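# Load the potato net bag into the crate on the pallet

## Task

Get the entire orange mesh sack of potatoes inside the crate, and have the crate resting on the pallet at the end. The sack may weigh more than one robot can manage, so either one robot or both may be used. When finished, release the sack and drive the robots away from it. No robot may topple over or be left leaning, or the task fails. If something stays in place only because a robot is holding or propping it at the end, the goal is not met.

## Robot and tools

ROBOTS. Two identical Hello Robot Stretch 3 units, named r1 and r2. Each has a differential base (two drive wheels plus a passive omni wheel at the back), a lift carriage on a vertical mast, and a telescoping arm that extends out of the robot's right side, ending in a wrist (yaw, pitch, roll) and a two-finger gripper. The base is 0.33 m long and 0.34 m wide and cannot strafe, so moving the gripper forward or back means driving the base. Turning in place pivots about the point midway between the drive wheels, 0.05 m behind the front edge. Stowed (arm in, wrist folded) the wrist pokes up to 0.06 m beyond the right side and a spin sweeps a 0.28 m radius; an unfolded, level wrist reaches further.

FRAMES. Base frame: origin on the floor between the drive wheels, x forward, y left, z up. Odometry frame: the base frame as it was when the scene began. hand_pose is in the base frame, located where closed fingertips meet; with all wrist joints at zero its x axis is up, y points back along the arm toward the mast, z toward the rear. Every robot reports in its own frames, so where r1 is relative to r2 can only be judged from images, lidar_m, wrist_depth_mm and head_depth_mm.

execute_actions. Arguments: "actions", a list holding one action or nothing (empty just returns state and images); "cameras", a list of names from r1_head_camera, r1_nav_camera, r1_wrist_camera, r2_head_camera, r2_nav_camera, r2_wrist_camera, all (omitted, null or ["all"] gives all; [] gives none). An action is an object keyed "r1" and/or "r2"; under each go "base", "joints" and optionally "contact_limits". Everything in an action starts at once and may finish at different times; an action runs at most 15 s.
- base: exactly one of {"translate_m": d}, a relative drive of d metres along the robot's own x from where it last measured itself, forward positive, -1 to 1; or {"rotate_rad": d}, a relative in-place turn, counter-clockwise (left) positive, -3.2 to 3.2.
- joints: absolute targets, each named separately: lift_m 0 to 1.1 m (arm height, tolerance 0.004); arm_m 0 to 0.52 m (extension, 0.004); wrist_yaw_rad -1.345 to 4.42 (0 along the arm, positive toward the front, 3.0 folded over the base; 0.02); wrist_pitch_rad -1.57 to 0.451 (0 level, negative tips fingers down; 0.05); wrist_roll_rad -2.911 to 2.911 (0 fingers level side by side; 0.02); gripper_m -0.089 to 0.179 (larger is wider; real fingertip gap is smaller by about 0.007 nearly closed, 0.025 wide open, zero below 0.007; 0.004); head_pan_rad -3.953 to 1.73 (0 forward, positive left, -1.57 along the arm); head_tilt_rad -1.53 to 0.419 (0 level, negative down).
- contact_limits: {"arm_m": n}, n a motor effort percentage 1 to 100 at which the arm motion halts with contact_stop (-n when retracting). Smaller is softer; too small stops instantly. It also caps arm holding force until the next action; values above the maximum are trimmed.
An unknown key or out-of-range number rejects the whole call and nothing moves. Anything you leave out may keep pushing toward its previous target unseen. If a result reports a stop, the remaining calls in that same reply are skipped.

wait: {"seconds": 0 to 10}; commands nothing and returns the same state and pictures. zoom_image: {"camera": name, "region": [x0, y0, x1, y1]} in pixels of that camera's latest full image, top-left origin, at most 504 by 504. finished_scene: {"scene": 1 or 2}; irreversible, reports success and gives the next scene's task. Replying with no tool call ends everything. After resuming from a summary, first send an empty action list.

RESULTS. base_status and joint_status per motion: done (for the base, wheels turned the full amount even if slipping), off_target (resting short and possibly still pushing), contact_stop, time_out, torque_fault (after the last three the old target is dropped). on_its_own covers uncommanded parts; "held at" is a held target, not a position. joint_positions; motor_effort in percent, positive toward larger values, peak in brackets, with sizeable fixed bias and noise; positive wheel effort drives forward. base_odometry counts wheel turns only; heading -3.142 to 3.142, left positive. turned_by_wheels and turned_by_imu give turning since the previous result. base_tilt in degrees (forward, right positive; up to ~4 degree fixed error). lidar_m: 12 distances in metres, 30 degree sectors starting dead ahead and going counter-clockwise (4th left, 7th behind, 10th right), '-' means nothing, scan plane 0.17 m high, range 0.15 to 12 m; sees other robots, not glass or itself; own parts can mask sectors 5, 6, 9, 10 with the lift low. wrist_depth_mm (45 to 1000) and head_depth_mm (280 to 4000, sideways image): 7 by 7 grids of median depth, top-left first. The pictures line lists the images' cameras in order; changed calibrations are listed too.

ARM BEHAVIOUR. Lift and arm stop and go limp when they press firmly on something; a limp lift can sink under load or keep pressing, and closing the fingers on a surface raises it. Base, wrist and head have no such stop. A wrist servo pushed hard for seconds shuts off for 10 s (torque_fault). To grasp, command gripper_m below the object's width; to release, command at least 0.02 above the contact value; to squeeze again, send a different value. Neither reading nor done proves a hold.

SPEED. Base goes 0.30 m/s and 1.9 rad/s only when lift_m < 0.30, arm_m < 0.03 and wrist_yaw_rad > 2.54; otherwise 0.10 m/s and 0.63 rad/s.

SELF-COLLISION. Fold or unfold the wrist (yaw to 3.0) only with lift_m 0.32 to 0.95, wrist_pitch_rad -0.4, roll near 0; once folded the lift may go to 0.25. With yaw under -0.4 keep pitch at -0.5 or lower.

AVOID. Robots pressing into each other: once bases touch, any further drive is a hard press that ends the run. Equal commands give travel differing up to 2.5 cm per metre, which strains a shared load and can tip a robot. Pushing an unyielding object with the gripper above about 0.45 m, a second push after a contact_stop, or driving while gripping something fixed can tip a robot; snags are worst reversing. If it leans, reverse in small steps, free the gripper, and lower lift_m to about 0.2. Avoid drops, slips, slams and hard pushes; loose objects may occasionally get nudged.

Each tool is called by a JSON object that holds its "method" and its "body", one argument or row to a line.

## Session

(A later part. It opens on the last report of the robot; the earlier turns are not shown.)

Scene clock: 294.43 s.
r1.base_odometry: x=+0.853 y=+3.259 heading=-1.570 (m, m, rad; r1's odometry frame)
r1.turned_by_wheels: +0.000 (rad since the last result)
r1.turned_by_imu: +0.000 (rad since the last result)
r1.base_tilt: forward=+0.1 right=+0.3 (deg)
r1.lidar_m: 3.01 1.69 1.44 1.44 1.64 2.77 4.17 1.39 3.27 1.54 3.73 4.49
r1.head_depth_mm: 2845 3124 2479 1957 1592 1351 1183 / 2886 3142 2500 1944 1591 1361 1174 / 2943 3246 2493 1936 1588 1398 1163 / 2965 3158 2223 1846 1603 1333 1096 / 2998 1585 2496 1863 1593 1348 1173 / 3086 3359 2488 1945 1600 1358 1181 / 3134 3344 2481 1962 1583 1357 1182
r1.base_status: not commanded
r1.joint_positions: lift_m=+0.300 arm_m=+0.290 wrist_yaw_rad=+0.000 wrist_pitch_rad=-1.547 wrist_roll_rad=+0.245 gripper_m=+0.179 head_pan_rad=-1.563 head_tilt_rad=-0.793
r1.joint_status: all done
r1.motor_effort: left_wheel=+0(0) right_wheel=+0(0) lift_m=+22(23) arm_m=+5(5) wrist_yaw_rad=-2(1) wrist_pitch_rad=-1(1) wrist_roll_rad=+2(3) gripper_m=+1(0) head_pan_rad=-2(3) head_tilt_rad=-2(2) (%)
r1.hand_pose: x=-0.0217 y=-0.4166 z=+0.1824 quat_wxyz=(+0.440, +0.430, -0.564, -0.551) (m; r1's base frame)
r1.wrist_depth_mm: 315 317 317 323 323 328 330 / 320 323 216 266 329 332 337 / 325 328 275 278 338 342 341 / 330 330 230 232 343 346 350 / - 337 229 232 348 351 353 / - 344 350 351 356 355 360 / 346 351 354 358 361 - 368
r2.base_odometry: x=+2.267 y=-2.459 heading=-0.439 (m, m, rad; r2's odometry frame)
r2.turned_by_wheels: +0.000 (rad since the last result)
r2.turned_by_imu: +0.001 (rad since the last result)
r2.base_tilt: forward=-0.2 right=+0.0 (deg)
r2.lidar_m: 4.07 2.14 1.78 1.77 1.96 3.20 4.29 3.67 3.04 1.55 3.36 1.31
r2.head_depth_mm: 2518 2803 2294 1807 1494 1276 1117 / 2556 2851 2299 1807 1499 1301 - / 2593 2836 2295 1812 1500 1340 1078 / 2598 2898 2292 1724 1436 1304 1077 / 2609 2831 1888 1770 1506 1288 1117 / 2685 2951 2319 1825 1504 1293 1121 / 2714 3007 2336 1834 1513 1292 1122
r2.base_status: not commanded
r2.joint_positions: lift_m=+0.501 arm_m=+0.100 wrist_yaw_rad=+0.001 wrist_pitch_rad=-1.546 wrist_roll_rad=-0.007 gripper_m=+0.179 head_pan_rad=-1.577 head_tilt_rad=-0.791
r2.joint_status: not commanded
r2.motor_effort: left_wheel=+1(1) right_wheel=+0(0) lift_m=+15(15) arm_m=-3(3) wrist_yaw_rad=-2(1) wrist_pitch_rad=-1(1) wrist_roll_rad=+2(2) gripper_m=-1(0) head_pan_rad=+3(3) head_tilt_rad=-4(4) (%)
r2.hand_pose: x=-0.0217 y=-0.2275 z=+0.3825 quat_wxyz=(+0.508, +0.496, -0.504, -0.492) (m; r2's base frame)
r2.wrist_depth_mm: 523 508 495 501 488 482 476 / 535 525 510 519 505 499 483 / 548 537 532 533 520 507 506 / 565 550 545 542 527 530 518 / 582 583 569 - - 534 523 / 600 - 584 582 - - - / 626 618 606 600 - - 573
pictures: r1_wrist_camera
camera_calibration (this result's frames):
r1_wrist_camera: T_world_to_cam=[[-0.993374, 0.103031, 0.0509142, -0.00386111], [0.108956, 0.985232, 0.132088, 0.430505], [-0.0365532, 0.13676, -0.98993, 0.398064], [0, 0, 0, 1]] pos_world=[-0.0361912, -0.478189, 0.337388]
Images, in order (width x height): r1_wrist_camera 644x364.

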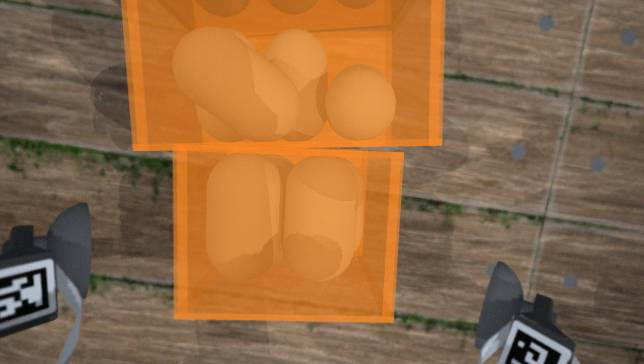

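{"method": "execute_actions", "body": {
  "actions": [
    {"r1":{"joints":{"lift_m":0.215}}}
  ],
  "cameras": []
}}

{"method": "execute_actions", "body": {
  "actions": [
    {"r1":{"joints":{"gripper_m":0.10}}}
  ],
  "cameras": []
}}

{"method": "execute_actions", "body": {
  "actions": [
    {"r1":{"joints":{"lift_m":0.235,"arm_m":0.49,"wrist_roll_rad":0.05},"contact_limits":{"arm_m":45}},"r2":{"joints":{"arm_m":0.4}}}
  ],
  "cameras": ["r2_wrist_camera","r2_head_camera"]
}}

Scene clock: 300.80 s.
r1.base_odometry: x=+0.853 y=+3.259 heading=-1.570 (m, m, rad; r1's odometry frame)
r1.turned_by_wheels: +0.000 (rad since the last result)
r1.turned_by_imu: +0.000 (rad since the last result)
r1.base_tilt: forward=-0.1 right=+0.5 (deg)
r1.lidar_m: 3.00 1.69 1.45 1.44 1.64 2.78 4.15 1.39 3.28 1.54 3.77 4.49
r1.head_depth_mm: 2830 3101 2477 1950 1587 1354 1178 / 2903 3136 2507 1948 1591 1360 1172 / 2945 3192 2471 1952 1602 1379 1159 / 2974 3246 2233 1862 1594 1318 1096 / 2965 1578 2510 1846 1593 1361 1168 / 3071 3304 2465 1974 1606 1353 1175 / 3168 3351 2508 1973 1606 1364 1181
r1.base_status: not commanded
r1.joint_positions: lift_m=+0.215 arm_m=+0.290 wrist_yaw_rad=+0.000 wrist_pitch_rad=-1.547 wrist_roll_rad=+0.245 gripper_m=+0.179 head_pan_rad=-1.563 head_tilt_rad=-0.793
r1.joint_status: all done
r1.motor_effort: left_wheel=+0(0) right_wheel=+0(0) lift_m=+22(23) arm_m=+6(5) wrist_yaw_rad=-1(0) wrist_pitch_rad=-1(1) wrist_roll_rad=+2(2) gripper_m=+0(1) head_pan_rad=-3(2) head_tilt_rad=-3(3) (%)
r1.hand_pose: x=-0.0217 y=-0.4166 z=+0.0974 quat_wxyz=(+0.440, +0.430, -0.564, -0.551) (m; r1's base frame)
r1.wrist_depth_mm: 235 129 136 185 241 244 247 / 239 142 135 166 151 248 250 / 243 243 152 247 251 254 256 / 246 246 148 148 255 256 260 / - 249 141 140 259 262 264 / - 254 144 143 262 266 269 / 258 260 159 149 269 - 274
r2.base_odometry: x=+2.267 y=-2.459 heading=-0.439 (m, m, rad; r2's odometry frame)
r2.turned_by_wheels: +0.000 (rad since the last result)
r2.turned_by_imu: +0.001 (rad since the last result)
r2.base_tilt: forward=-0.4 right=+0.0 (deg)
r2.lidar_m: 4.09 2.14 1.77 1.77 1.97 3.20 4.29 3.68 3.03 1.55 3.35 1.31
r2.head_depth_mm: 2527 2821 2264 1813 1489 1273 1110 / 2554 2826 2281 1805 1496 1306 - / 2612 2817 2285 1808 1505 1337 1073 / 2622 2889 2294 1716 1432 1314 1081 / 2636 2877 1815 1771 1519 1283 1120 / 2703 2964 2317 1838 1516 1290 1124 / 2735 2985 2339 1840 1495 1291 1129
r2.base_status: not commanded
r2.joint_positions: lift_m=+0.501 arm_m=+0.100 wrist_yaw_rad=+0.001 wrist_pitch_rad=-1.546 wrist_roll_rad=-0.007 gripper_m=+0.179 head_pan_rad=-1.577 head_tilt_rad=-0.791
r2.joint_status: not commanded
r2.motor_effort: left_wheel=+1(0) right_wheel=+0(0) lift_m=+15(16) arm_m=-3(3) wrist_yaw_rad=-1(1) wrist_pitch_rad=-1(1) wrist_roll_rad=+1(2) gripper_m=-1(1) head_pan_rad=+3(2) head_tilt_rad=-4(4) (%)
r2.hand_pose: x=-0.0217 y=-0.2275 z=+0.3825 quat_wxyz=(+0.508, +0.496, -0.504, -0.492) (m; r2's base frame)
r2.wrist_depth_mm: 522 506 501 491 490 479 477 / 527 532 515 510 498 497 490 / 545 543 526 520 519 510 506 / 566 555 555 535 529 538 517 / 584 568 569 - - 538 526 / 602 - 576 599 - - - / 615 623 609 609 - - 584
pictures: none
No camera images: the call's "cameras" was empty. Leave "cameras" out to get every camera's image.

Scene clock: 302.07 s.
r1.base_odometry: x=+0.853 y=+3.259 heading=-1.570 (m, m, rad; r1's odometry frame)
r1.turned_by_wheels: +0.000 (rad since the last result)
r1.turned_by_imu: +0.001 (rad since the last result)
r1.base_tilt: forward=+0.1 right=+0.4 (deg)
r1.lidar_m: 3.01 1.70 1.44 1.44 1.64 2.79 4.17 1.39 3.29 1.54 3.74 4.49
r1.head_depth_mm: 2864 3118 2493 1951 1593 1353 1174 / 2937 3156 2520 1960 1599 1355 1178 / 2945 3168 2524 1962 1607 1386 1164 / 2937 3183 2239 1852 1612 1313 1101 / 2999 1589 2515 1849 1587 1359 1177 / 3098 3305 2466 1947 1596 1356 1177 / 3104 3373 2507 1942 1597 1353 1182
r1.base_status: not commanded
r1.joint_positions: lift_m=+0.215 arm_m=+0.290 wrist_yaw_rad=+0.000 wrist_pitch_rad=-1.546 wrist_roll_rad=+0.244 gripper_m=+0.101 head_pan_rad=-1.563 head_tilt_rad=-0.793
r1.joint_status: all done
r1.motor_effort: left_wheel=+4(5) right_wheel=-9(9) lift_m=+22(22) arm_m=+5(6) wrist_yaw_rad=-1(1) wrist_pitch_rad=-1(1) wrist_roll_rad=+2(2) gripper_m=-30(100) head_pan_rad=-3(4) head_tilt_rad=-2(4) (%)
r1.hand_pose: x=-0.0217 y=-0.4168 z=+0.0973 quat_wxyz=(+0.441, +0.430, -0.564, -0.550) (m; r1's base frame)
r1.wrist_depth_mm: 236 129 135 187 242 244 247 / 239 145 136 163 152 249 251 / 243 244 155 207 251 253 254 / 247 248 147 149 254 257 259 / 250 252 141 141 258 262 263 / - 255 143 144 264 265 268 / 260 262 155 150 267 269 273
r2.base_odometry: x=+2.267 y=-2.459 heading=-0.439 (m, m, rad; r2's odometry frame)
r2.turned_by_wheels: +0.000 (rad since the last result)
r2.turned_by_imu: +0.000 (rad since the last result)
r2.base_tilt: forward=-0.3 right=+0.0 (deg)
r2.lidar_m: 4.08 2.15 1.78 1.77 1.98 3.16 4.29 3.68 3.04 1.55 3.36 1.31
r2.head_depth_mm: 2522 2826 2285 1787 1492 1270 1118 / 2549 2843 2294 1819 1497 1291 - / 2579 2799 2308 1818 1494 1338 1077 / 2618 2855 2302 1668 1436 1311 1078 / 2637 2840 1824 1781 1518 1281 1114 / 2707 3009 2286 1832 1515 1287 1117 / 2720 3000 2333 1833 1530 1288 1127
r2.base_status: not commanded
r2.joint_positions: lift_m=+0.501 arm_m=+0.100 wrist_yaw_rad=+0.001 wrist_pitch_rad=-1.546 wrist_roll_rad=-0.007 gripper_m=+0.179 head_pan_rad=-1.577 head_tilt_rad=-0.791
r2.joint_status: not commanded
r2.motor_effort: left_wheel=+1(0) right_wheel=+0(0) lift_m=+16(15) arm_m=-3(3) wrist_yaw_rad=-1(1) wrist_pitch_rad=-1(1) wrist_roll_rad=+2(2) gripper_m=+0(0) head_pan_rad=+2(3) head_tilt_rad=-4(4) (%)
r2.hand_pose: x=-0.0217 y=-0.2275 z=+0.3825 quat_wxyz=(+0.508, +0.496, -0.504, -0.492) (m; r2's base frame)
r2.wrist_depth_mm: 517 522 501 502 484 478 473 / 522 523 505 501 508 504 492 / 548 538 545 521 516 513 494 / 568 558 555 546 526 522 514 / 575 571 562 - - 545 537 / 604 - 587 583 - - - / 627 632 607 604 - - 568
pictures: none
No camera images: the call's "cameras" was empty. Leave "cameras" out to get every camera's image.

Scene clock: 305.50 s.
r1.base_odometry: x=+0.853 y=+3.259 heading=-1.570 (m, m, rad; r1's odometry frame)
r1.turned_by_wheels: +0.000 (rad since the last result)
r1.turned_by_imu: +0.000 (rad since the last result)
r1.base_tilt: forward=+0.2 right=+0.2 (deg)
r1.lidar_m: 3.02 1.70 1.44 1.44 1.64 2.79 4.16 1.39 3.28 1.54 3.73 4.50
r1.head_depth_mm: 2858 3108 2510 1947 1600 1345 1174 / 2855 3151 2493 1940 1601 1351 1180 / 2954 3167 2483 1957 1590 1356 1176 / 2990 3173 2424 1845 1603 1254 1178 / 2995 1594 2318 1845 1601 1358 1173 / 3080 3264 2520 1956 1592 1355 1181 / 3140 3337 2516 1954 1598 1360 1177
r1.base_status: not commanded
r1.joint_positions: lift_m=+0.235 arm_m=+0.489 wrist_yaw_rad=-0.003 wrist_pitch_rad=-1.590 wrist_roll_rad=+0.057 gripper_m=+0.108 head_pan_rad=-1.563 head_tilt_rad=-0.793
r1.joint_status: all done
r1.on_its_own: gripper_m is held at +0.106, not at your +0.100, by its stall guard, which is not easing now
r1.motor_effort: left_wheel=-1(4) right_wheel=+2(9) lift_m=+44(54) arm_m=+13(14) wrist_yaw_rad=+3(3) wrist_pitch_rad=+11(15) wrist_roll_rad=-4(3) gripper_m=-23(30) head_pan_rad=-3(3) head_tilt_rad=-3(3) (%)
r1.contact_limits: arm_m 45 (drawing in: default 27, maximum 45; extending or still: default 38, maximum 61)
r1.hand_pose: x=-0.0215 y=-0.6050 z=+0.1176 quat_wxyz=(+0.480, +0.489, -0.510, -0.520) (m; r1's base frame)
r1.wrist_depth_mm: 246 247 153 251 255 257 261 / 250 252 147 200 260 263 266 / 256 259 153 171 176 269 272 / 263 266 265 271 182 275 279 / 269 271 151 159 278 282 285 / - 278 146 150 286 290 294 / 285 282 142 146 296 - 302
r2.base_odometry: x=+2.267 y=-2.459 heading=-0.439 (m, m, rad; r2's odometry frame)
r2.turned_by_wheels: +0.000 (rad since the last result)
r2.turned_by_imu: +0.001 (rad since the last result)
r2.base_tilt: forward=-0.2 right=-0.1 (deg)
r2.lidar_m: 4.10 2.15 1.78 1.77 1.97 3.18 4.29 3.67 3.03 1.55 3.38 1.31
r2.head_depth_mm: 2532 2781 2282 1810 1497 1274 1111 / 2560 2821 2287 1812 1497 1287 1136 / 2581 2838 2310 1873 1498 1253 1117 / 2618 2894 2279 1793 1318 1251 1122 / 2614 2857 1820 1781 1515 1285 1124 / 2674 2962 2323 1834 1516 1286 1123 / 2705 3020 2339 1848 1520 1294 1121
r2.base_status: not commanded
r2.joint_positions: lift_m=+0.501 arm_m=+0.400 wrist_yaw_rad=+0.001 wrist_pitch_rad=-1.546 wrist_roll_rad=-0.007 gripper_m=+0.179 head_pan_rad=-1.577 head_tilt_rad=-0.791
r2.joint_status: all done
r2.motor_effort: left_wheel=+1(0) right_wheel=+0(0) lift_m=+15(15) arm_m=+4(5) wrist_yaw_rad=-1(1) wrist_pitch_rad=-1(1) wrist_roll_rad=+2(2) gripper_m=-1(0) head_pan_rad=+2(3) head_tilt_rad=-4(4) (%)
r2.hand_pose: x=-0.0217 y=-0.5269 z=+0.3825 quat_wxyz=(+0.508, +0.496, -0.504, -0.492) (m; r2's base frame)
r2.wrist_depth_mm: 515 513 507 406 476 481 483 / 538 523 508 511 506 496 486 / 553 539 534 518 503 512 508 / 562 567 559 545 536 524 515 / 577 566 568 550 554 542 528 / 603 - 596 573 571 573 - / 631 632 623 581 579 576 569
pictures: r2_head_camera (sideways: a quarter turn clockwise sets it upright), r2_wrist_camera
camera_calibration (this result's frames):
r2_head_camera: T_world_to_cam=[[0.0674846, 0.707814, -0.703168, 0.931999], [0.997435, -0.0647074, 0.0305911, -0.046704], [-0.0238473, -0.703429, -0.710366, 0.884718], [0, 0, 0, 1]] pos_world=[0.00478683, -0.0403686, 1.28525]
r2_wrist_camera: T_world_to_cam=[[-0.996267, 0.0850735, -0.0146459, 0.0405114], [0.0815333, 0.983064, 0.164127, 0.487016], [0.0283608, 0.16232, -0.98633, 0.6301], [0, 0, 0, 1]] pos_world=[-0.017218, -0.584493, 0.542148]
Images, in order (width x height): r2_head_camera 896x504, r2_wrist_camera 644x364.

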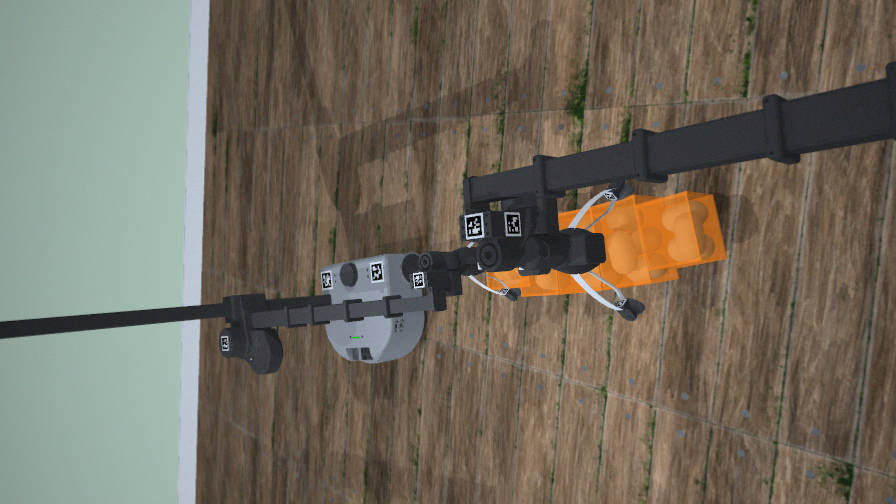

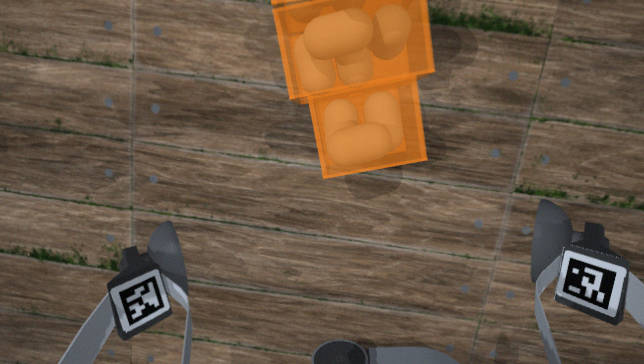

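{"method": "execute_actions", "body": {
  "actions": [
    {"r2":{"base":{"translate_m":-0.05},"joints":{"arm_m":0.49,"lift_m":0.3,"wrist_roll_rad":-0.17}}}
  ],
  "cameras": ["r2_wrist_camera"]
}}

Scene clock: 310.87 s.
r1.base_odometry: x=+0.853 y=+3.259 heading=-1.570 (m, m, rad; r1's odometry frame)
r1.turned_by_wheels: +0.000 (rad since the last result)
r1.turned_by_imu: +0.001 (rad since the last result)
r1.base_tilt: forward=+0.2 right=+0.2 (deg)
r1.lidar_m: 3.01 1.69 1.44 1.44 1.65 2.78 4.18 1.39 3.29 1.54 3.74 4.50
r1.head_depth_mm: 2857 3122 2482 1952 1594 1353 1175 / 2919 3114 2537 1947 1597 1368 1177 / 2946 3185 2500 1954 1613 1351 1178 / 2952 3282 2504 1877 1592 1261 1170 / 2970 3257 1954 1770 1557 1361 1174 / 3105 3348 2492 1955 1591 1358 1179 / 3134 3380 2497 1941 1596 1362 1176
r1.base_status: not commanded
r1.joint_positions: lift_m=+0.235 arm_m=+0.489 wrist_yaw_rad=-0.003 wrist_pitch_rad=-1.590 wrist_roll_rad=+0.057 gripper_m=+0.108 head_pan_rad=-1.563 head_tilt_rad=-0.793
r1.joint_status: not commanded
r1.on_its_own: gripper_m is held at +0.106, not at your +0.100, by its stall guard, which is not easing now
r1.motor_effort: left_wheel=-1(1) right_wheel=+2(2) lift_m=+44(44) arm_m=+13(13) wrist_yaw_rad=+3(2) wrist_pitch_rad=+11(11) wrist_roll_rad=-4(4) gripper_m=-23(23) head_pan_rad=-3(2) head_tilt_rad=-2(3) (%)
r1.hand_pose: x=-0.0215 y=-0.6050 z=+0.1176 quat_wxyz=(+0.480, +0.489, -0.510, -0.520) (m; r1's base frame)
r1.wrist_depth_mm: 246 246 153 250 254 257 259 / 251 251 147 200 260 263 266 / 257 259 154 170 176 269 271 / 263 265 267 269 183 277 279 / 268 270 152 159 279 283 286 / - 277 146 150 287 290 292 / 284 282 142 146 295 - 301
r2.base_odometry: x=+2.222 y=-2.438 heading=-0.439 (m, m, rad; r2's odometry frame)
r2.turned_by_wheels: +0.000 (rad since the last result)
r2.turned_by_imu: +0.001 (rad since the last result)
r2.base_tilt: forward=-0.2 right=-0.1 (deg)
r2.lidar_m: 1.71 2.16 1.79 1.77 1.98 3.19 4.24 3.64 3.04 1.55 3.35 1.36
r2.head_depth_mm: 2528 2785 2268 1797 1496 1276 1115 / 2530 2816 2261 1812 1497 1275 1116 / 2601 2836 2270 1817 1528 1284 1116 / 2607 2857 2298 1786 1348 1248 1118 / 2602 2867 1863 1727 1461 1283 1119 / 2676 2966 2237 1820 1507 1288 1120 / 2705 3005 2336 1836 1522 1293 1121
r2.base_status: done
r2.joint_positions: lift_m=+0.301 arm_m=+0.490 wrist_yaw_rad=+0.001 wrist_pitch_rad=-1.546 wrist_roll_rad=-0.164 gripper_m=+0.179 head_pan_rad=-1.577 head_tilt_rad=-0.791
r2.joint_status: all done
r2.motor_effort: left_wheel=+0(7) right_wheel=-1(4) lift_m=+15(18) arm_m=+4(3) wrist_yaw_rad=-1(2) wrist_pitch_rad=-1(1) wrist_roll_rad=-2(2) gripper_m=+0(1) head_pan_rad=+3(3) head_tilt_rad=-4(4) (%)
r2.hand_pose: x=-0.0216 y=-0.6169 z=+0.1825 quat_wxyz=(+0.546, +0.533, -0.462, -0.452) (m; r2's base frame)
r2.wrist_depth_mm: 327 319 318 260 314 304 301 / 337 332 325 219 236 314 313 / 346 341 338 281 328 323 320 / 354 353 346 299 336 333 331 / 371 360 356 271 347 345 337 / 387 - 373 253 359 361 - / 395 397 388 380 372 369 367
pictures: r2_wrist_camera
camera_calibration (this result's frames):
r2_wrist_camera: T_world_to_cam=[[-0.997373, -0.0716158, -0.0109006, -0.0521132], [-0.072433, 0.983726, 0.164428, 0.605317], [-0.00105237, 0.164785, -0.986329, 0.448323], [0, 0, 0, 1]] pos_world=[-0.00765953, -0.673075, 0.342095]
Images, in order (width x height): r2_wrist_camera 644x364.

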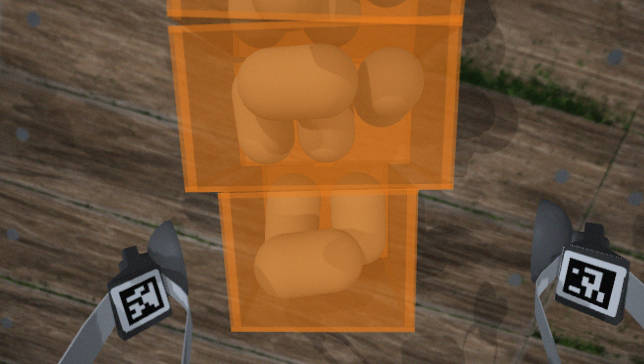

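{"method": "execute_actions", "body": {
  "actions": [
    {"r2":{"base":{"translate_m":0.016},"joints":{"lift_m":0.215}}}
  ],
  "cameras": ["r2_wrist_camera"]
}}

{"method": "execute_actions", "body": {
  "actions": [
    {"r2":{"joints":{"gripper_m":0.10}},"r1":{"joints":{"gripper_m":0.102,"lift_m":0.22}}}
  ],
  "cameras": []
}}

{"method": "execute_actions", "body": {
  "actions": [
    {"r1":{"joints":{"lift_m":0.76}},"r2":{"joints":{"lift_m":0.76}}}
  ],
  "cameras": ["r1_head_camera"]
}}

Scene clock: 316.57 s.
r1.base_odometry: x=+0.853 y=+3.259 heading=-1.570 (m, m, rad; r1's odometry frame)
r1.turned_by_wheels: +0.000 (rad since the last result)
r1.turned_by_imu: +0.001 (rad since the last result)
r1.base_tilt: forward=+0.2 right=+0.2 (deg)
r1.lidar_m: 3.01 1.69 1.44 1.44 1.64 2.78 4.18 1.38 3.30 1.54 3.75 4.49
r1.head_depth_mm: 2832 3118 2510 1925 1599 1352 1176 / 2890 3145 2494 1935 1598 1346 1178 / 2924 3231 2493 1948 1604 1352 1180 / 2988 3299 2493 1854 1527 1256 1182 / 2986 3254 1779 1817 1557 1360 1177 / 3069 3338 2491 1964 1581 1356 1179 / 3118 3372 2520 1947 1606 1359 1179
r1.base_status: not commanded
r1.joint_positions: lift_m=+0.235 arm_m=+0.489 wrist_yaw_rad=-0.003 wrist_pitch_rad=-1.590 wrist_roll_rad=+0.057 gripper_m=+0.108 head_pan_rad=-1.563 head_tilt_rad=-0.793
r1.joint_status: not commanded
r1.on_its_own: gripper_m is held at +0.106, not at your +0.100, by its stall guard, which is not easing now
r1.motor_effort: left_wheel=-1(1) right_wheel=+2(2) lift_m=+44(45) arm_m=+13(13) wrist_yaw_rad=+3(2) wrist_pitch_rad=+11(11) wrist_roll_rad=-4(4) gripper_m=-23(23) head_pan_rad=-3(3) head_tilt_rad=-3(3) (%)
r1.hand_pose: x=-0.0215 y=-0.6050 z=+0.1176 quat_wxyz=(+0.480, +0.489, -0.510, -0.520) (m; r1's base frame)
r1.wrist_depth_mm: 247 245 154 251 254 258 259 / 251 252 147 199 260 263 266 / 257 259 153 170 176 269 273 / 264 266 266 270 183 276 279 / 269 271 152 160 279 284 286 / - 277 146 150 287 290 293 / 283 284 142 146 294 - 302
r2.base_odometry: x=+2.236 y=-2.445 heading=-0.440 (m, m, rad; r2's odometry frame)
r2.turned_by_wheels: +0.000 (rad since the last result)
r2.turned_by_imu: +0.000 (rad since the last result)
r2.base_tilt: forward=-0.3 right=-0.2 (deg)
r2.lidar_m: 1.69 2.15 1.78 1.78 1.98 3.20 4.26 3.68 3.02 1.55 3.36 1.34
r2.head_depth_mm: 2528 2786 2283 1805 1486 1276 1115 / 2546 2849 2277 1832 1496 1274 1110 / 2582 2881 2302 1816 1528 1282 1117 / 2584 2845 2287 1816 1481 1256 1115 / 2591 2828 1875 1728 1508 1289 1120 / 2691 2948 2236 1841 1516 1295 1125 / 2717 3016 2361 1833 1509 1292 1124
r2.base_status: done
r2.joint_positions: lift_m=+0.216 arm_m=+0.490 wrist_yaw_rad=+0.001 wrist_pitch_rad=-1.547 wrist_roll_rad=-0.164 gripper_m=+0.179 head_pan_rad=-1.577 head_tilt_rad=-0.791
r2.joint_status: all done
r2.motor_effort: left_wheel=-8(7) right_wheel=+7(8) lift_m=+10(16) arm_m=+4(4) wrist_yaw_rad=-1(2) wrist_pitch_rad=-1(1) wrist_roll_rad=-2(2) gripper_m=-1(1) head_pan_rad=+3(3) head_tilt_rad=-4(4) (%)
r2.hand_pose: x=-0.0216 y=-0.6166 z=+0.0978 quat_wxyz=(+0.546, +0.533, -0.462, -0.452) (m; r2's base frame)
r2.wrist_depth_mm: 246 242 195 136 154 230 228 / 254 251 147 138 152 237 233 / 263 259 200 194 248 246 242 / 269 267 263 258 257 254 249 / 275 272 273 213 212 265 257 / 290 - 281 185 217 268 - / 297 298 288 166 281 279 275
pictures: r2_wrist_camera
camera_calibration (this result's frames):
r2_wrist_camera: T_world_to_cam=[[-0.997334, -0.0721446, -0.010957, -0.0533387], [-0.0729628, 0.983525, 0.165394, 0.618775], [-0.00115577, 0.165753, -0.986167, 0.365287], [0, 0, 0, 1]] pos_world=[-0.00762678, -0.672976, 0.257307]
Images, in order (width x height): r2_wrist_camera 644x364.

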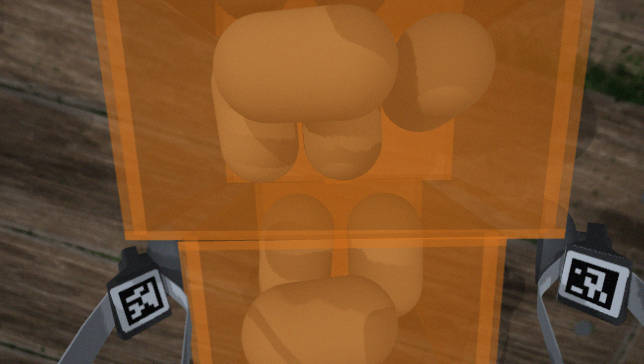

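Scene clock: 317.83 s.
r1.base_odometry: x=+0.853 y=+3.259 heading=-1.570 (m, m, rad; r1's odometry frame)
r1.turned_by_wheels: +0.000 (rad since the last result)
r1.turned_by_imu: +0.000 (rad since the last result)
r1.base_tilt: forward=+0.2 right=+0.3 (deg)
r1.lidar_m: 3.00 1.69 1.45 1.44 1.64 2.78 4.17 1.39 3.28 1.54 3.73 4.52
r1.head_depth_mm: 2856 3162 2486 1948 1605 1359 1178 / 2926 3134 2517 1959 1595 1349 1173 / 2909 3165 2528 1950 1597 1356 1160 / 3003 3292 2526 1872 1546 1255 1175 / 3011 3253 1768 1802 1554 1353 1181 / 3050 3291 2489 1947 1599 1354 1180 / 3085 3362 2496 1957 1597 1348 1182
r1.base_status: not commanded
r1.joint_positions: lift_m=+0.228 arm_m=+0.489 wrist_yaw_rad=-0.003 wrist_pitch_rad=-1.590 wrist_roll_rad=+0.055 gripper_m=+0.106 head_pan_rad=-1.563 head_tilt_rad=-0.793
r1.joint_status: lift_m contact_stop (moved -0.006 of -0.015); gripper_m off_target (ended at +0.106, target +0.102)
r1.on_its_own: lift_m is slack since a contact_stop, until your next command for it (your +0.220 is given up)
r1.motor_effort: left_wheel=-1(2) right_wheel=+1(2) lift_m=+33(37) arm_m=+13(12) wrist_yaw_rad=+3(3) wrist_pitch_rad=+11(11) wrist_roll_rad=-3(4) gripper_m=-23(55) head_pan_rad=-3(3) head_tilt_rad=-3(2) (%)
r1.hand_pose: x=-0.0216 y=-0.6049 z=+0.1112 quat_wxyz=(+0.481, +0.490, -0.509, -0.519) (m; r1's base frame)
r1.wrist_depth_mm: 241 242 148 247 249 251 254 / 246 248 142 195 254 257 261 / 252 253 148 164 170 264 267 / 257 260 261 264 175 269 272 / 264 266 150 159 274 277 281 / - 271 144 148 280 282 288 / 278 279 142 145 289 - 294
r2.base_odometry: x=+2.236 y=-2.445 heading=-0.440 (m, m, rad; r2's odometry frame)
r2.turned_by_wheels: +0.000 (rad since the last result)
r2.turned_by_imu: +0.000 (rad since the last result)
r2.base_tilt: forward=-0.3 right=-0.1 (deg)
r2.lidar_m: 1.70 2.15 1.78 1.77 1.97 3.20 4.26 3.66 3.03 1.55 3.37 1.35
r2.head_depth_mm: 2515 2801 2267 1811 1489 1264 1111 / 2559 2858 2292 1800 1493 1279 1114 / 2582 2871 2303 1805 1526 1272 1115 / 2611 2851 2288 1794 1469 1259 1123 / 2600 2856 1806 1777 1509 1291 1118 / 2649 2958 2239 1832 1523 1289 1118 / 2680 3012 2328 1849 1521 1296 1125
r2.base_status: not commanded
r2.joint_positions: lift_m=+0.216 arm_m=+0.490 wrist_yaw_rad=-0.001 wrist_pitch_rad=-1.561 wrist_roll_rad=-0.163 gripper_m=+0.101 head_pan_rad=-1.577 head_tilt_rad=-0.791
r2.joint_status: all done
r2.motor_effort: left_wheel=-7(8) right_wheel=+5(7) lift_m=+10(10) arm_m=+4(4) wrist_yaw_rad=+2(2) wrist_pitch_rad=+4(4) wrist_roll_rad=-2(2) gripper_m=-30(98) head_pan_rad=+4(3) head_tilt_rad=-4(4) (%)
r2.hand_pose: x=-0.0216 y=-0.6132 z=+0.0981 quat_wxyz=(+0.542, +0.536, -0.460, -0.456) (m; r2's base frame)
r2.wrist_depth_mm: 244 242 148 134 150 228 226 / 254 250 150 138 153 237 233 / 262 259 200 195 247 244 243 / 271 267 263 260 254 252 248 / 280 276 272 212 208 263 259 / 293 287 283 181 212 272 - / 305 299 296 164 281 284 278
pictures: none
No camera images: the call's "cameras" was empty. Leave "cameras" out to get every camera's image.

not run: a stop came earlier in this reply.

{"method": "execute_actions", "body": {
  "actions": [
    {"r1":{"joints":{"lift_m":0.76}},"r2":{"joints":{"lift_m":0.76}}}
  ],
  "cameras": ["r1_head_camera"]
}}

{"method": "execute_actions", "body": {
  "actions": [
    {"r1":{"base":{"translate_m":-0.7}},"r2":{"base":{"translate_m":0.7}}}
  ],
  "cameras": ["r1_head_camera"]
}}

Scene clock: 326.73 s.
r1.base_odometry: x=+0.853 y=+3.259 heading=-1.570 (m, m, rad; r1's odometry frame)
r1.turned_by_wheels: +0.000 (rad since the last result)
r1.turned_by_imu: +0.001 (rad since the last result)
r1.base_tilt: forward=+0.2 right=+0.4 (deg)
r1.lidar_m: 3.00 1.69 1.44 1.44 1.65 2.79 4.16 1.39 3.29 1.54 3.75 4.50
r1.head_depth_mm: 2857 3080 2484 1949 1635 - - / 2867 3172 2477 2027 - 1319 1169 / 2915 3176 2750 1943 1598 1362 1183 / 2993 3208 - 1890 1526 1290 1177 / 1416 919 2418 1862 1602 1348 1183 / 3051 3291 2496 1932 1603 1352 1175 / 3138 3322 2508 1954 1593 1345 1178
r1.base_status: not commanded
r1.joint_positions: lift_m=+0.760 arm_m=+0.490 wrist_yaw_rad=+0.000 wrist_pitch_rad=-1.545 wrist_roll_rad=+0.050 gripper_m=+0.105 head_pan_rad=-1.563 head_tilt_rad=-0.793
r1.joint_status: all done
r1.motor_effort: left_wheel=+0(3) right_wheel=+0(4) lift_m=+44(62) arm_m=+1(13) wrist_yaw_rad=+1(2) wrist_pitch_rad=-1(16) wrist_roll_rad=-1(2) gripper_m=+0(23) head_pan_rad=-3(2) head_tilt_rad=-3(3) (%)
r1.hand_pose: x=-0.0216 y=-0.6173 z=+0.6415 quat_wxyz=(+0.493, +0.481, -0.519, -0.506) (m; r1's base frame)
r1.wrist_depth_mm: 748 756 761 728 783 787 791 / 761 762 783 728 797 812 804 / 770 778 799 743 803 808 819 / 775 794 797 807 814 824 848 / 796 796 818 825 841 854 840 / 812 - 830 851 852 855 865 / 818 839 835 846 876 876 885
r2.base_odometry: x=+2.236 y=-2.445 heading=-0.439 (m, m, rad; r2's odometry frame)
r2.turned_by_wheels: +0.000 (rad since the last result)
r2.turned_by_imu: +0.002 (rad since the last result)
r2.base_tilt: forward=-0.3 right=+0.0 (deg)
r2.lidar_m: 1.71 2.15 1.78 1.77 1.98 3.22 4.27 3.67 3.04 1.55 3.38 1.35
r2.head_depth_mm: 2525 2782 2296 1809 1527 - - / 2557 2794 2296 1875 - 1265 1115 / 2604 2864 2238 1775 1498 1283 1115 / 2623 2870 - 1750 1437 1255 1116 / 2546 902 1906 1792 1506 1280 1120 / 1345 2995 2315 1827 1506 1290 1119 / 2698 3000 2308 1842 1514 1300 1125
r2.base_status: not commanded
r2.joint_positions: lift_m=+0.759 arm_m=+0.490 wrist_yaw_rad=+0.000 wrist_pitch_rad=-1.550 wrist_roll_rad=-0.170 gripper_m=+0.116 head_pan_rad=-1.577 head_tilt_rad=-0.791
r2.joint_status: all done
r2.on_its_own: gripper_m is held at +0.116, not at your +0.100, by its stall guard, which is not easing now
r2.motor_effort: left_wheel=+0(8) right_wheel=-1(7) lift_m=+40(44) arm_m=+4(4) wrist_yaw_rad=+0(1) wrist_pitch_rad=+0(4) wrist_roll_rad=+1(2) gripper_m=-1(24) head_pan_rad=+2(3) head_tilt_rad=-3(4) (%)
r2.hand_pose: x=-0.0216 y=-0.6159 z=+0.6415 quat_wxyz=(+0.546, +0.535, -0.460, -0.452) (m; r2's base frame)
r2.wrist_depth_mm: 753 729 724 691 717 702 705 / 775 766 747 671 734 732 695 / 804 789 796 746 759 729 740 / 836 813 816 781 787 766 756 / 841 852 827 803 809 793 780 / 868 855 883 833 833 - 795 / 948 889 881 - 859 841 842
pictures: r1_head_camera (sideways: a quarter turn clockwise sets it upright)
camera_calibration (this result's frames):
r1_head_camera: T_world_to_cam=[[0.0419037, 0.656762, -0.752933, 0.99865], [0.99828, -0.0584413, 0.00458153, -0.00982751], [-0.0409934, -0.75183, -0.658082, 0.814539], [0, 0, 0, 1]] pos_world=[0.0013542, -0.0440553, 1.28799]
Images, in order (width x height): r1_head_camera 896x504.

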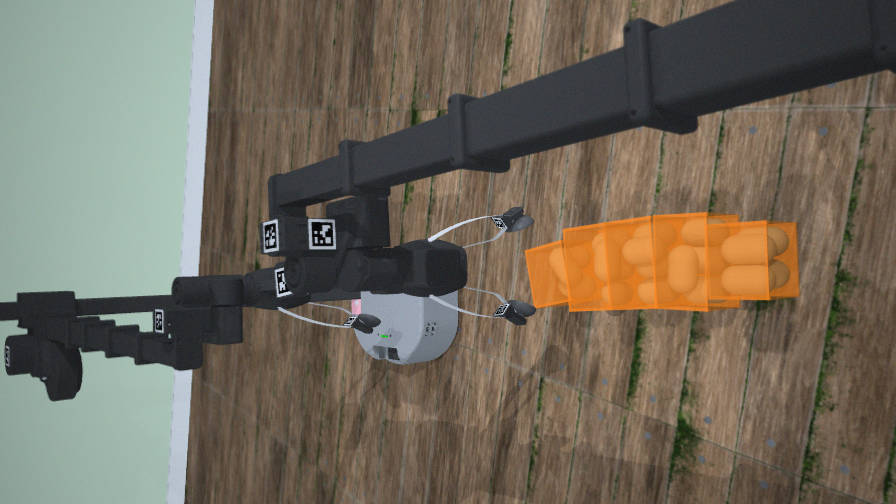

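Scene clock: 335.17 s.
r1.base_odometry: x=+0.853 y=+3.959 heading=-1.570 (m, m, rad; r1's odometry frame)
r1.turned_by_wheels: +0.000 (rad since the last result)
r1.turned_by_imu: -0.001 (rad since the last result)
r1.base_tilt: forward=+0.0 right=+0.4 (deg)
r1.lidar_m: 3.37 1.89 1.60 1.61 1.83 3.08 3.51 0.76 0.86 1.51 3.58 5.16
r1.head_depth_mm: 2700 3006 2507 1953 1524 - - / 2711 3056 2484 1996 - 1322 1168 / 2782 3060 2707 1963 1600 1356 1182 / 2850 3147 - 1869 1594 1350 1176 / 1382 900 2304 1820 1595 1354 1183 / 2785 3087 2490 1939 1606 1359 1179 / 2977 3259 2507 1951 1602 1357 1177
r1.base_status: done
r1.joint_positions: lift_m=+0.760 arm_m=+0.490 wrist_yaw_rad=+0.000 wrist_pitch_rad=-1.545 wrist_roll_rad=+0.050 gripper_m=+0.105 head_pan_rad=-1.563 head_tilt_rad=-0.793
r1.joint_status: not commanded
r1.motor_effort: left_wheel=+0(5) right_wheel=+0(4) lift_m=+44(44) arm_m=+1(1) wrist_yaw_rad=-1(0) wrist_pitch_rad=-1(1) wrist_roll_rad=-1(1) gripper_m=-1(0) head_pan_rad=-3(4) head_tilt_rad=-3(2) (%)
r1.hand_pose: x=-0.0216 y=-0.6173 z=+0.6415 quat_wxyz=(+0.493, +0.481, -0.519, -0.506) (m; r1's base frame)
r1.wrist_depth_mm: 749 750 766 777 791 785 678 / 759 769 770 780 793 804 691 / 774 781 787 800 805 818 686 / 783 789 800 811 831 827 685 / 791 809 816 835 828 842 673 / 809 - 817 836 844 853 671 / 825 836 845 859 868 840 734
r2.base_odometry: x=+2.870 y=-2.742 heading=-0.439 (m, m, rad; r2's odometry frame)
r2.turned_by_wheels: +0.000 (rad since the last result)
r2.turned_by_imu: +0.004 (rad since the last result)
r2.base_tilt: forward=-0.3 right=-0.1 (deg)
r2.lidar_m: 3.77 1.98 1.65 1.64 1.83 2.95 4.96 3.80 3.15 1.52 0.80 0.73
r2.head_depth_mm: 2628 2927 2290 1811 1510 - - / 2669 2960 2272 1869 - 1267 1113 / 2692 2958 2261 1783 1498 1277 1113 / 2735 2965 - 1772 1502 1285 1119 / 2623 885 1939 1779 1499 1289 1121 / 1313 2997 2315 1831 1507 1290 1120 / 2838 3069 2332 1828 1509 1290 1124
r2.base_status: done
r2.joint_positions: lift_m=+0.759 arm_m=+0.490 wrist_yaw_rad=+0.000 wrist_pitch_rad=-1.550 wrist_roll_rad=-0.170 gripper_m=+0.116 head_pan_rad=-1.577 head_tilt_rad=-0.791
r2.joint_status: not commanded
r2.on_its_own: gripper_m is held at +0.116, not at your +0.100, by its stall guard, which is not easing now
r2.motor_effort: left_wheel=+0(6) right_wheel=-1(3) lift_m=+39(40) arm_m=+4(4) wrist_yaw_rad=+1(0) wrist_pitch_rad=+0(0) wrist_roll_rad=+0(0) gripper_m=+0(2) head_pan_rad=+3(4) head_tilt_rad=-4(3) (%)
r2.hand_pose: x=-0.0216 y=-0.6159 z=+0.6415 quat_wxyz=(+0.546, +0.535, -0.460, -0.452) (m; r2's base frame)
r2.wrist_depth_mm: 612 733 730 708 713 698 700 / 608 767 764 738 739 727 698 / 623 781 784 769 755 749 738 / 646 798 804 787 789 766 763 / 712 829 844 810 815 799 769 / 887 858 854 854 835 - 810 / 902 892 874 - 845 837 857
pictures: r1_head_camera (sideways: a quarter turn clockwise sets it upright)
camera_calibration (this result's frames):
r1_head_camera: T_world_to_cam=[[0.0419038, 0.656762, -0.752933, 0.99865], [0.99828, -0.0584414, 0.00458152, -0.0098275], [-0.0409935, -0.75183, -0.658082, 0.814539], [0, 0, 0, 1]] pos_world=[0.00135419, -0.0440553, 1.28799]
Images, in order (width x height): r1_head_camera 896x504.

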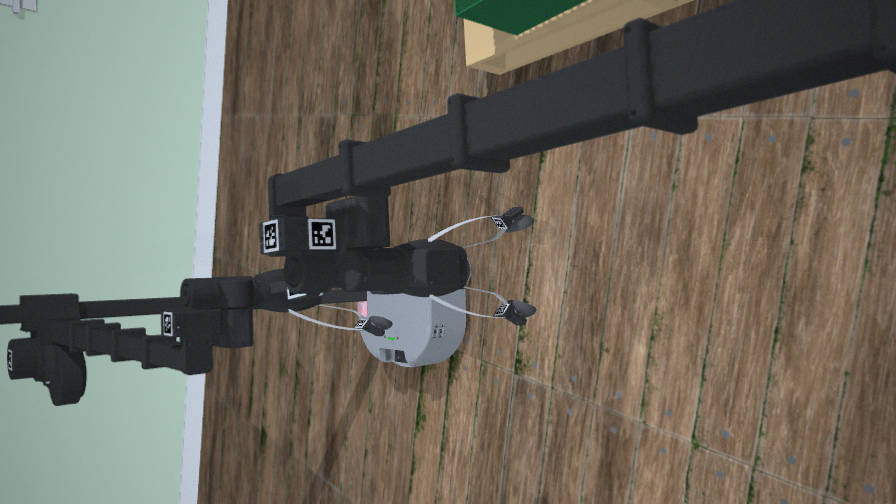

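{"method": "execute_actions", "body": {
  "actions": [
    {"r1":{"base":{"translate_m":0.7},"joints":{"gripper_m":0.179,"arm_m":0.25,"lift_m":0.4}},"r2":{"base":{"translate_m":-0.7},"joints":{"gripper_m":0.179,"arm_m":0.4,"lift_m":0.4}}}
  ],
  "cameras": ["r1_wrist_camera","r2_wrist_camera","r1_head_camera"]
}}

Scene clock: 356.00 s.
r1.base_odometry: x=+0.853 y=+3.259 heading=-1.570 (m, m, rad; r1's odometry frame)
r1.turned_by_wheels: +0.000 (rad since the last result)
r1.turned_by_imu: +0.004 (rad since the last result)
r1.base_tilt: forward=+0.1 right=+0.3 (deg)
r1.lidar_m: 2.99 1.69 1.44 1.44 1.64 2.78 4.18 1.39 3.28 1.54 3.75 4.49
r1.head_depth_mm: 2845 3103 2512 1946 1590 1359 1169 / 2915 3141 2506 1952 1580 1351 1184 / 2951 3185 2475 1948 1596 1462 1161 / 3004 3239 2475 1839 1530 1340 1155 / 2975 1661 1920 1842 1594 1341 1174 / 3095 3293 2496 1949 1599 1352 1179 / 3144 3332 2489 1951 1593 1361 1174
r1.base_status: done
r1.joint_positions: lift_m=+0.400 arm_m=+0.250 wrist_yaw_rad=+0.000 wrist_pitch_rad=-1.546 wrist_roll_rad=+0.050 gripper_m=+0.179 head_pan_rad=-1.563 head_tilt_rad=-0.793
r1.joint_status: all done
r1.motor_effort: left_wheel=+0(6) right_wheel=+0(4) lift_m=+22(36) arm_m=-5(1) wrist_yaw_rad=+0(0) wrist_pitch_rad=-1(1) wrist_roll_rad=-1(0) gripper_m=+0(96) head_pan_rad=-3(3) head_tilt_rad=-3(3) (%)
r1.hand_pose: x=-0.0216 y=-0.3776 z=+0.2823 quat_wxyz=(+0.493, +0.481, -0.518, -0.507) (m; r1's base frame)
r1.wrist_depth_mm: 408 411 416 315 427 427 434 / 414 418 426 426 433 437 441 / 422 424 430 435 440 447 449 / 428 429 435 442 446 449 455 / - 436 442 450 454 459 466 / - 445 450 458 462 468 471 / 448 457 457 467 470 - 483
r2.base_odometry: x=+2.236 y=-2.445 heading=-0.439 (m, m, rad; r2's odometry frame)
r2.turned_by_wheels: +0.000 (rad since the last result)
r2.turned_by_imu: +0.000 (rad since the last result)
r2.base_tilt: forward=-0.4 right=-0.1 (deg)
r2.lidar_m: 1.70 2.16 1.78 1.78 1.97 3.19 4.24 3.64 3.03 1.55 3.36 1.35
r2.head_depth_mm: 2556 2790 2256 1792 1483 1280 1110 / 2547 2826 2270 1813 1497 1280 1135 / 2564 2872 2281 1795 1543 1272 1116 / 2622 2903 2305 1809 1417 1250 1115 / 2560 2739 1795 1770 1514 1280 1122 / 2687 2894 2326 1838 1512 1281 1118 / 2714 3010 2315 1835 1519 1294 1127
r2.base_status: done
r2.joint_positions: lift_m=+0.401 arm_m=+0.400 wrist_yaw_rad=+0.000 wrist_pitch_rad=-1.550 wrist_roll_rad=-0.170 gripper_m=+0.179 head_pan_rad=-1.577 head_tilt_rad=-0.791
r2.joint_status: all done
r2.motor_effort: left_wheel=+0(5) right_wheel=-1(4) lift_m=+16(33) arm_m=-3(3) wrist_yaw_rad=+1(0) wrist_pitch_rad=+0(0) wrist_roll_rad=+0(0) gripper_m=+0(84) head_pan_rad=+3(3) head_tilt_rad=-4(4) (%)
r2.hand_pose: x=-0.0216 y=-0.5266 z=+0.2826 quat_wxyz=(+0.546, +0.535, -0.460, -0.451) (m; r2's base frame)
r2.wrist_depth_mm: 416 410 405 351 397 400 392 / 427 428 425 372 406 407 398 / 437 443 430 375 414 419 409 / 461 455 448 436 438 428 427 / 476 467 466 455 451 444 441 / 494 - 489 472 467 458 - / 504 517 501 496 484 476 468
pictures: r1_head_camera (sideways: a quarter turn clockwise sets it upright), r1_wrist_camera, r2_wrist_camera
camera_calibration (this result's frames):
r1_head_camera: T_world_to_cam=[[0.0419052, 0.656762, -0.752933, 0.99865], [0.99828, -0.0584436, 0.00458152, -0.0098275], [-0.0409951, -0.75183, -0.658082, 0.814539], [0, 0, 0, 1]] pos_world=[0.0013541, -0.0440553, 1.28799]
r1_wrist_camera: T_world_to_cam=[[-0.994335, -0.0906418, 0.0555076, -0.0873915], [-0.0827028, 0.987845, 0.131616, 0.375827], [-0.0667627, 0.12628, -0.989746, 0.487046], [0, 0, 0, 1]] pos_world=[-0.023298, -0.440685, 0.437438]
r2_wrist_camera: T_world_to_cam=[[-0.997035, -0.0761496, -0.0110227, -0.046872], [-0.0769185, 0.982804, 0.167869, 0.498463], [-0.00195001, 0.168219, -0.985748, 0.533758], [0, 0, 0, 1]] pos_world=[-0.00735116, -0.583249, 0.441957]
Images, in order (width x height): r1_head_camera 896x504, r1_wrist_camera 644x364, r2_wrist_camera 644x364.

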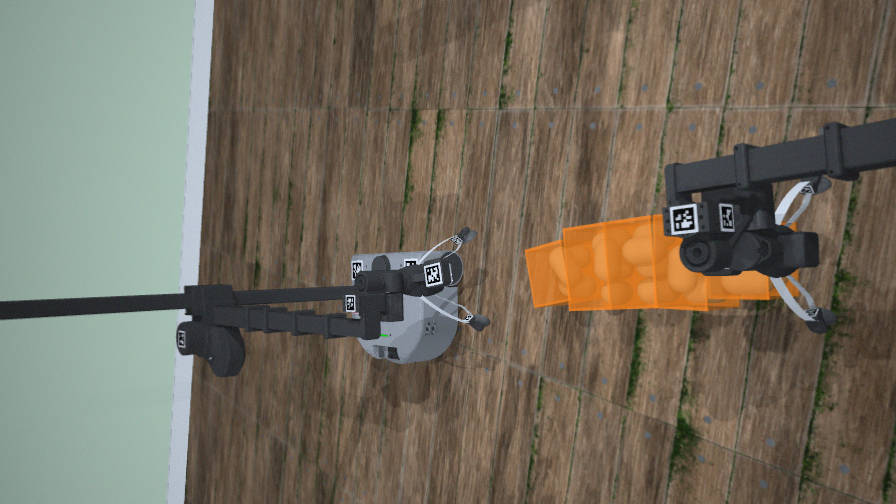

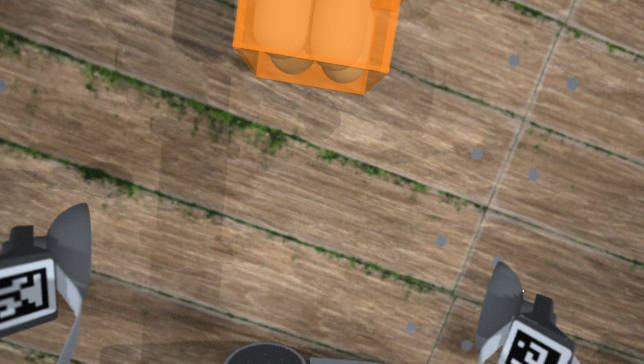

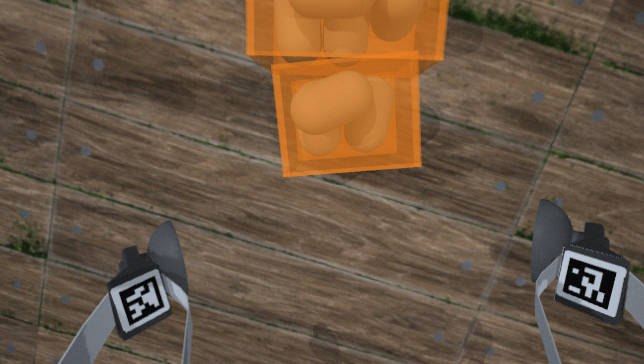

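{"method": "execute_actions", "body": {
  "actions": [
    {"r1":{"joints":{"arm_m":0.42,"lift_m":0.3}},"r2":{"joints":{"arm_m":0.49,"lift_m":0.3}}}
  ],
  "cameras": ["r1_wrist_camera","r2_wrist_camera"]
}}

Scene clock: 363.80 s.
r1.base_odometry: x=+0.853 y=+3.259 heading=-1.570 (m, m, rad; r1's odometry frame)
r1.turned_by_wheels: +0.000 (rad since the last result)
r1.turned_by_imu: +0.001 (rad since the last result)
r1.base_tilt: forward=+0.0 right=+0.3 (deg)
r1.lidar_m: 3.00 1.69 1.44 1.44 1.65 2.79 4.18 1.38 3.29 1.53 3.75 4.48
r1.head_depth_mm: 2846 3123 2482 1940 1595 1354 1174 / 2879 3102 2474 1942 1605 1362 1177 / 2948 3165 2513 1949 1645 1346 1171 / 3015 3257 2524 1843 1586 1270 1182 / 2993 3265 1873 1810 1607 1360 1173 / 3111 3326 2504 1930 1589 1347 1187 / 3093 3355 2519 1944 1615 1351 1176
r1.base_status: not commanded
r1.joint_positions: lift_m=+0.300 arm_m=+0.420 wrist_yaw_rad=+0.000 wrist_pitch_rad=-1.546 wrist_roll_rad=+0.050 gripper_m=+0.179 head_pan_rad=-1.563 head_tilt_rad=-0.793
r1.joint_status: all done
r1.motor_effort: left_wheel=-1(1) right_wheel=+0(0) lift_m=+23(23) arm_m=+5(5) wrist_yaw_rad=-1(1) wrist_pitch_rad=-1(1) wrist_roll_rad=-1(1) gripper_m=+0(0) head_pan_rad=-3(3) head_tilt_rad=-3(3) (%)
r1.hand_pose: x=-0.0216 y=-0.5467 z=+0.1823 quat_wxyz=(+0.493, +0.481, -0.518, -0.507) (m; r1's base frame)
r1.wrist_depth_mm: 314 313 267 214 324 329 333 / 317 320 273 271 278 335 338 / 323 327 329 330 336 340 345 / 329 330 224 228 342 346 351 / - 337 231 233 347 352 356 / - 342 348 350 355 356 365 / 344 348 353 358 360 - 369
r2.base_odometry: x=+2.236 y=-2.445 heading=-0.439 (m, m, rad; r2's odometry frame)
r2.turned_by_wheels: +0.000 (rad since the last result)
r2.turned_by_imu: +0.001 (rad since the last result)
r2.base_tilt: forward=-0.2 right=-0.1 (deg)
r2.lidar_m: 1.70 2.15 1.78 1.78 1.98 3.20 4.27 3.68 3.02 1.55 3.38 1.34
r2.head_depth_mm: 2502 2794 2267 1793 1494 1272 1108 / 2575 2864 2304 1808 1506 1276 1114 / 2607 2883 2281 1815 1530 1282 1114 / 2626 2885 2298 1771 1352 1254 1112 / 2588 2889 1876 1771 1507 1282 1120 / 2693 2938 2319 1845 1525 1282 1118 / 2697 2961 2320 1838 1520 1290 1123
r2.base_status: not commanded
r2.joint_positions: lift_m=+0.301 arm_m=+0.490 wrist_yaw_rad=+0.000 wrist_pitch_rad=-1.549 wrist_roll_rad=-0.170 gripper_m=+0.179 head_pan_rad=-1.577 head_tilt_rad=-0.791
r2.joint_status: all done
r2.motor_effort: left_wheel=+1(1) right_wheel=-1(1) lift_m=+15(14) arm_m=+4(2) wrist_yaw_rad=+1(1) wrist_pitch_rad=+0(0) wrist_roll_rad=+1(0) gripper_m=-1(1) head_pan_rad=+3(2) head_tilt_rad=-4(4) (%)
r2.hand_pose: x=-0.0216 y=-0.6162 z=+0.1826 quat_wxyz=(+0.546, +0.535, -0.460, -0.451) (m; r2's base frame)
r2.wrist_depth_mm: 326 323 315 220 273 304 306 / 335 332 323 220 236 316 309 / 350 341 336 286 325 324 322 / 358 352 349 246 337 337 329 / 372 367 362 244 348 351 339 / 386 - 371 368 358 356 - / 401 392 384 382 377 367 366
pictures: r1_wrist_camera, r2_wrist_camera
camera_calibration (this result's frames):
r1_wrist_camera: T_world_to_cam=[[-0.994335, -0.0906642, 0.0554704, -0.0971734], [-0.0827026, 0.987791, 0.13202, 0.555923], [-0.0667626, 0.126684, -0.989694, 0.409641], [0, 0, 0, 1]] pos_world=[-0.023298, -0.609841, 0.337416]
r2_wrist_camera: T_world_to_cam=[[-0.997035, -0.0761584, -0.0109662, -0.054814], [-0.0769191, 0.982928, 0.167142, 0.603531], [-0.00195031, 0.16749, -0.985872, 0.449814], [0, 0, 0, 1]] pos_world=[-0.00735116, -0.672741, 0.341983]
Images, in order (width x height): r1_wrist_camera 644x364, r2_wrist_camera 644x364.

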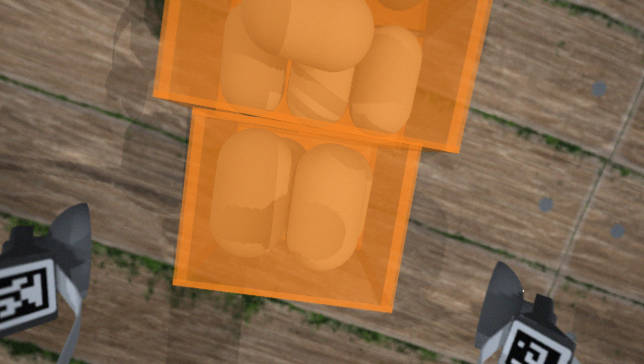

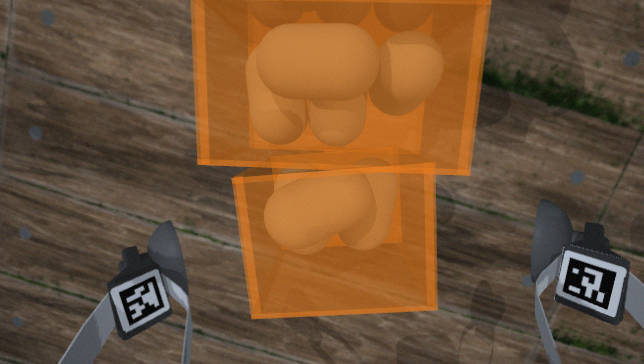

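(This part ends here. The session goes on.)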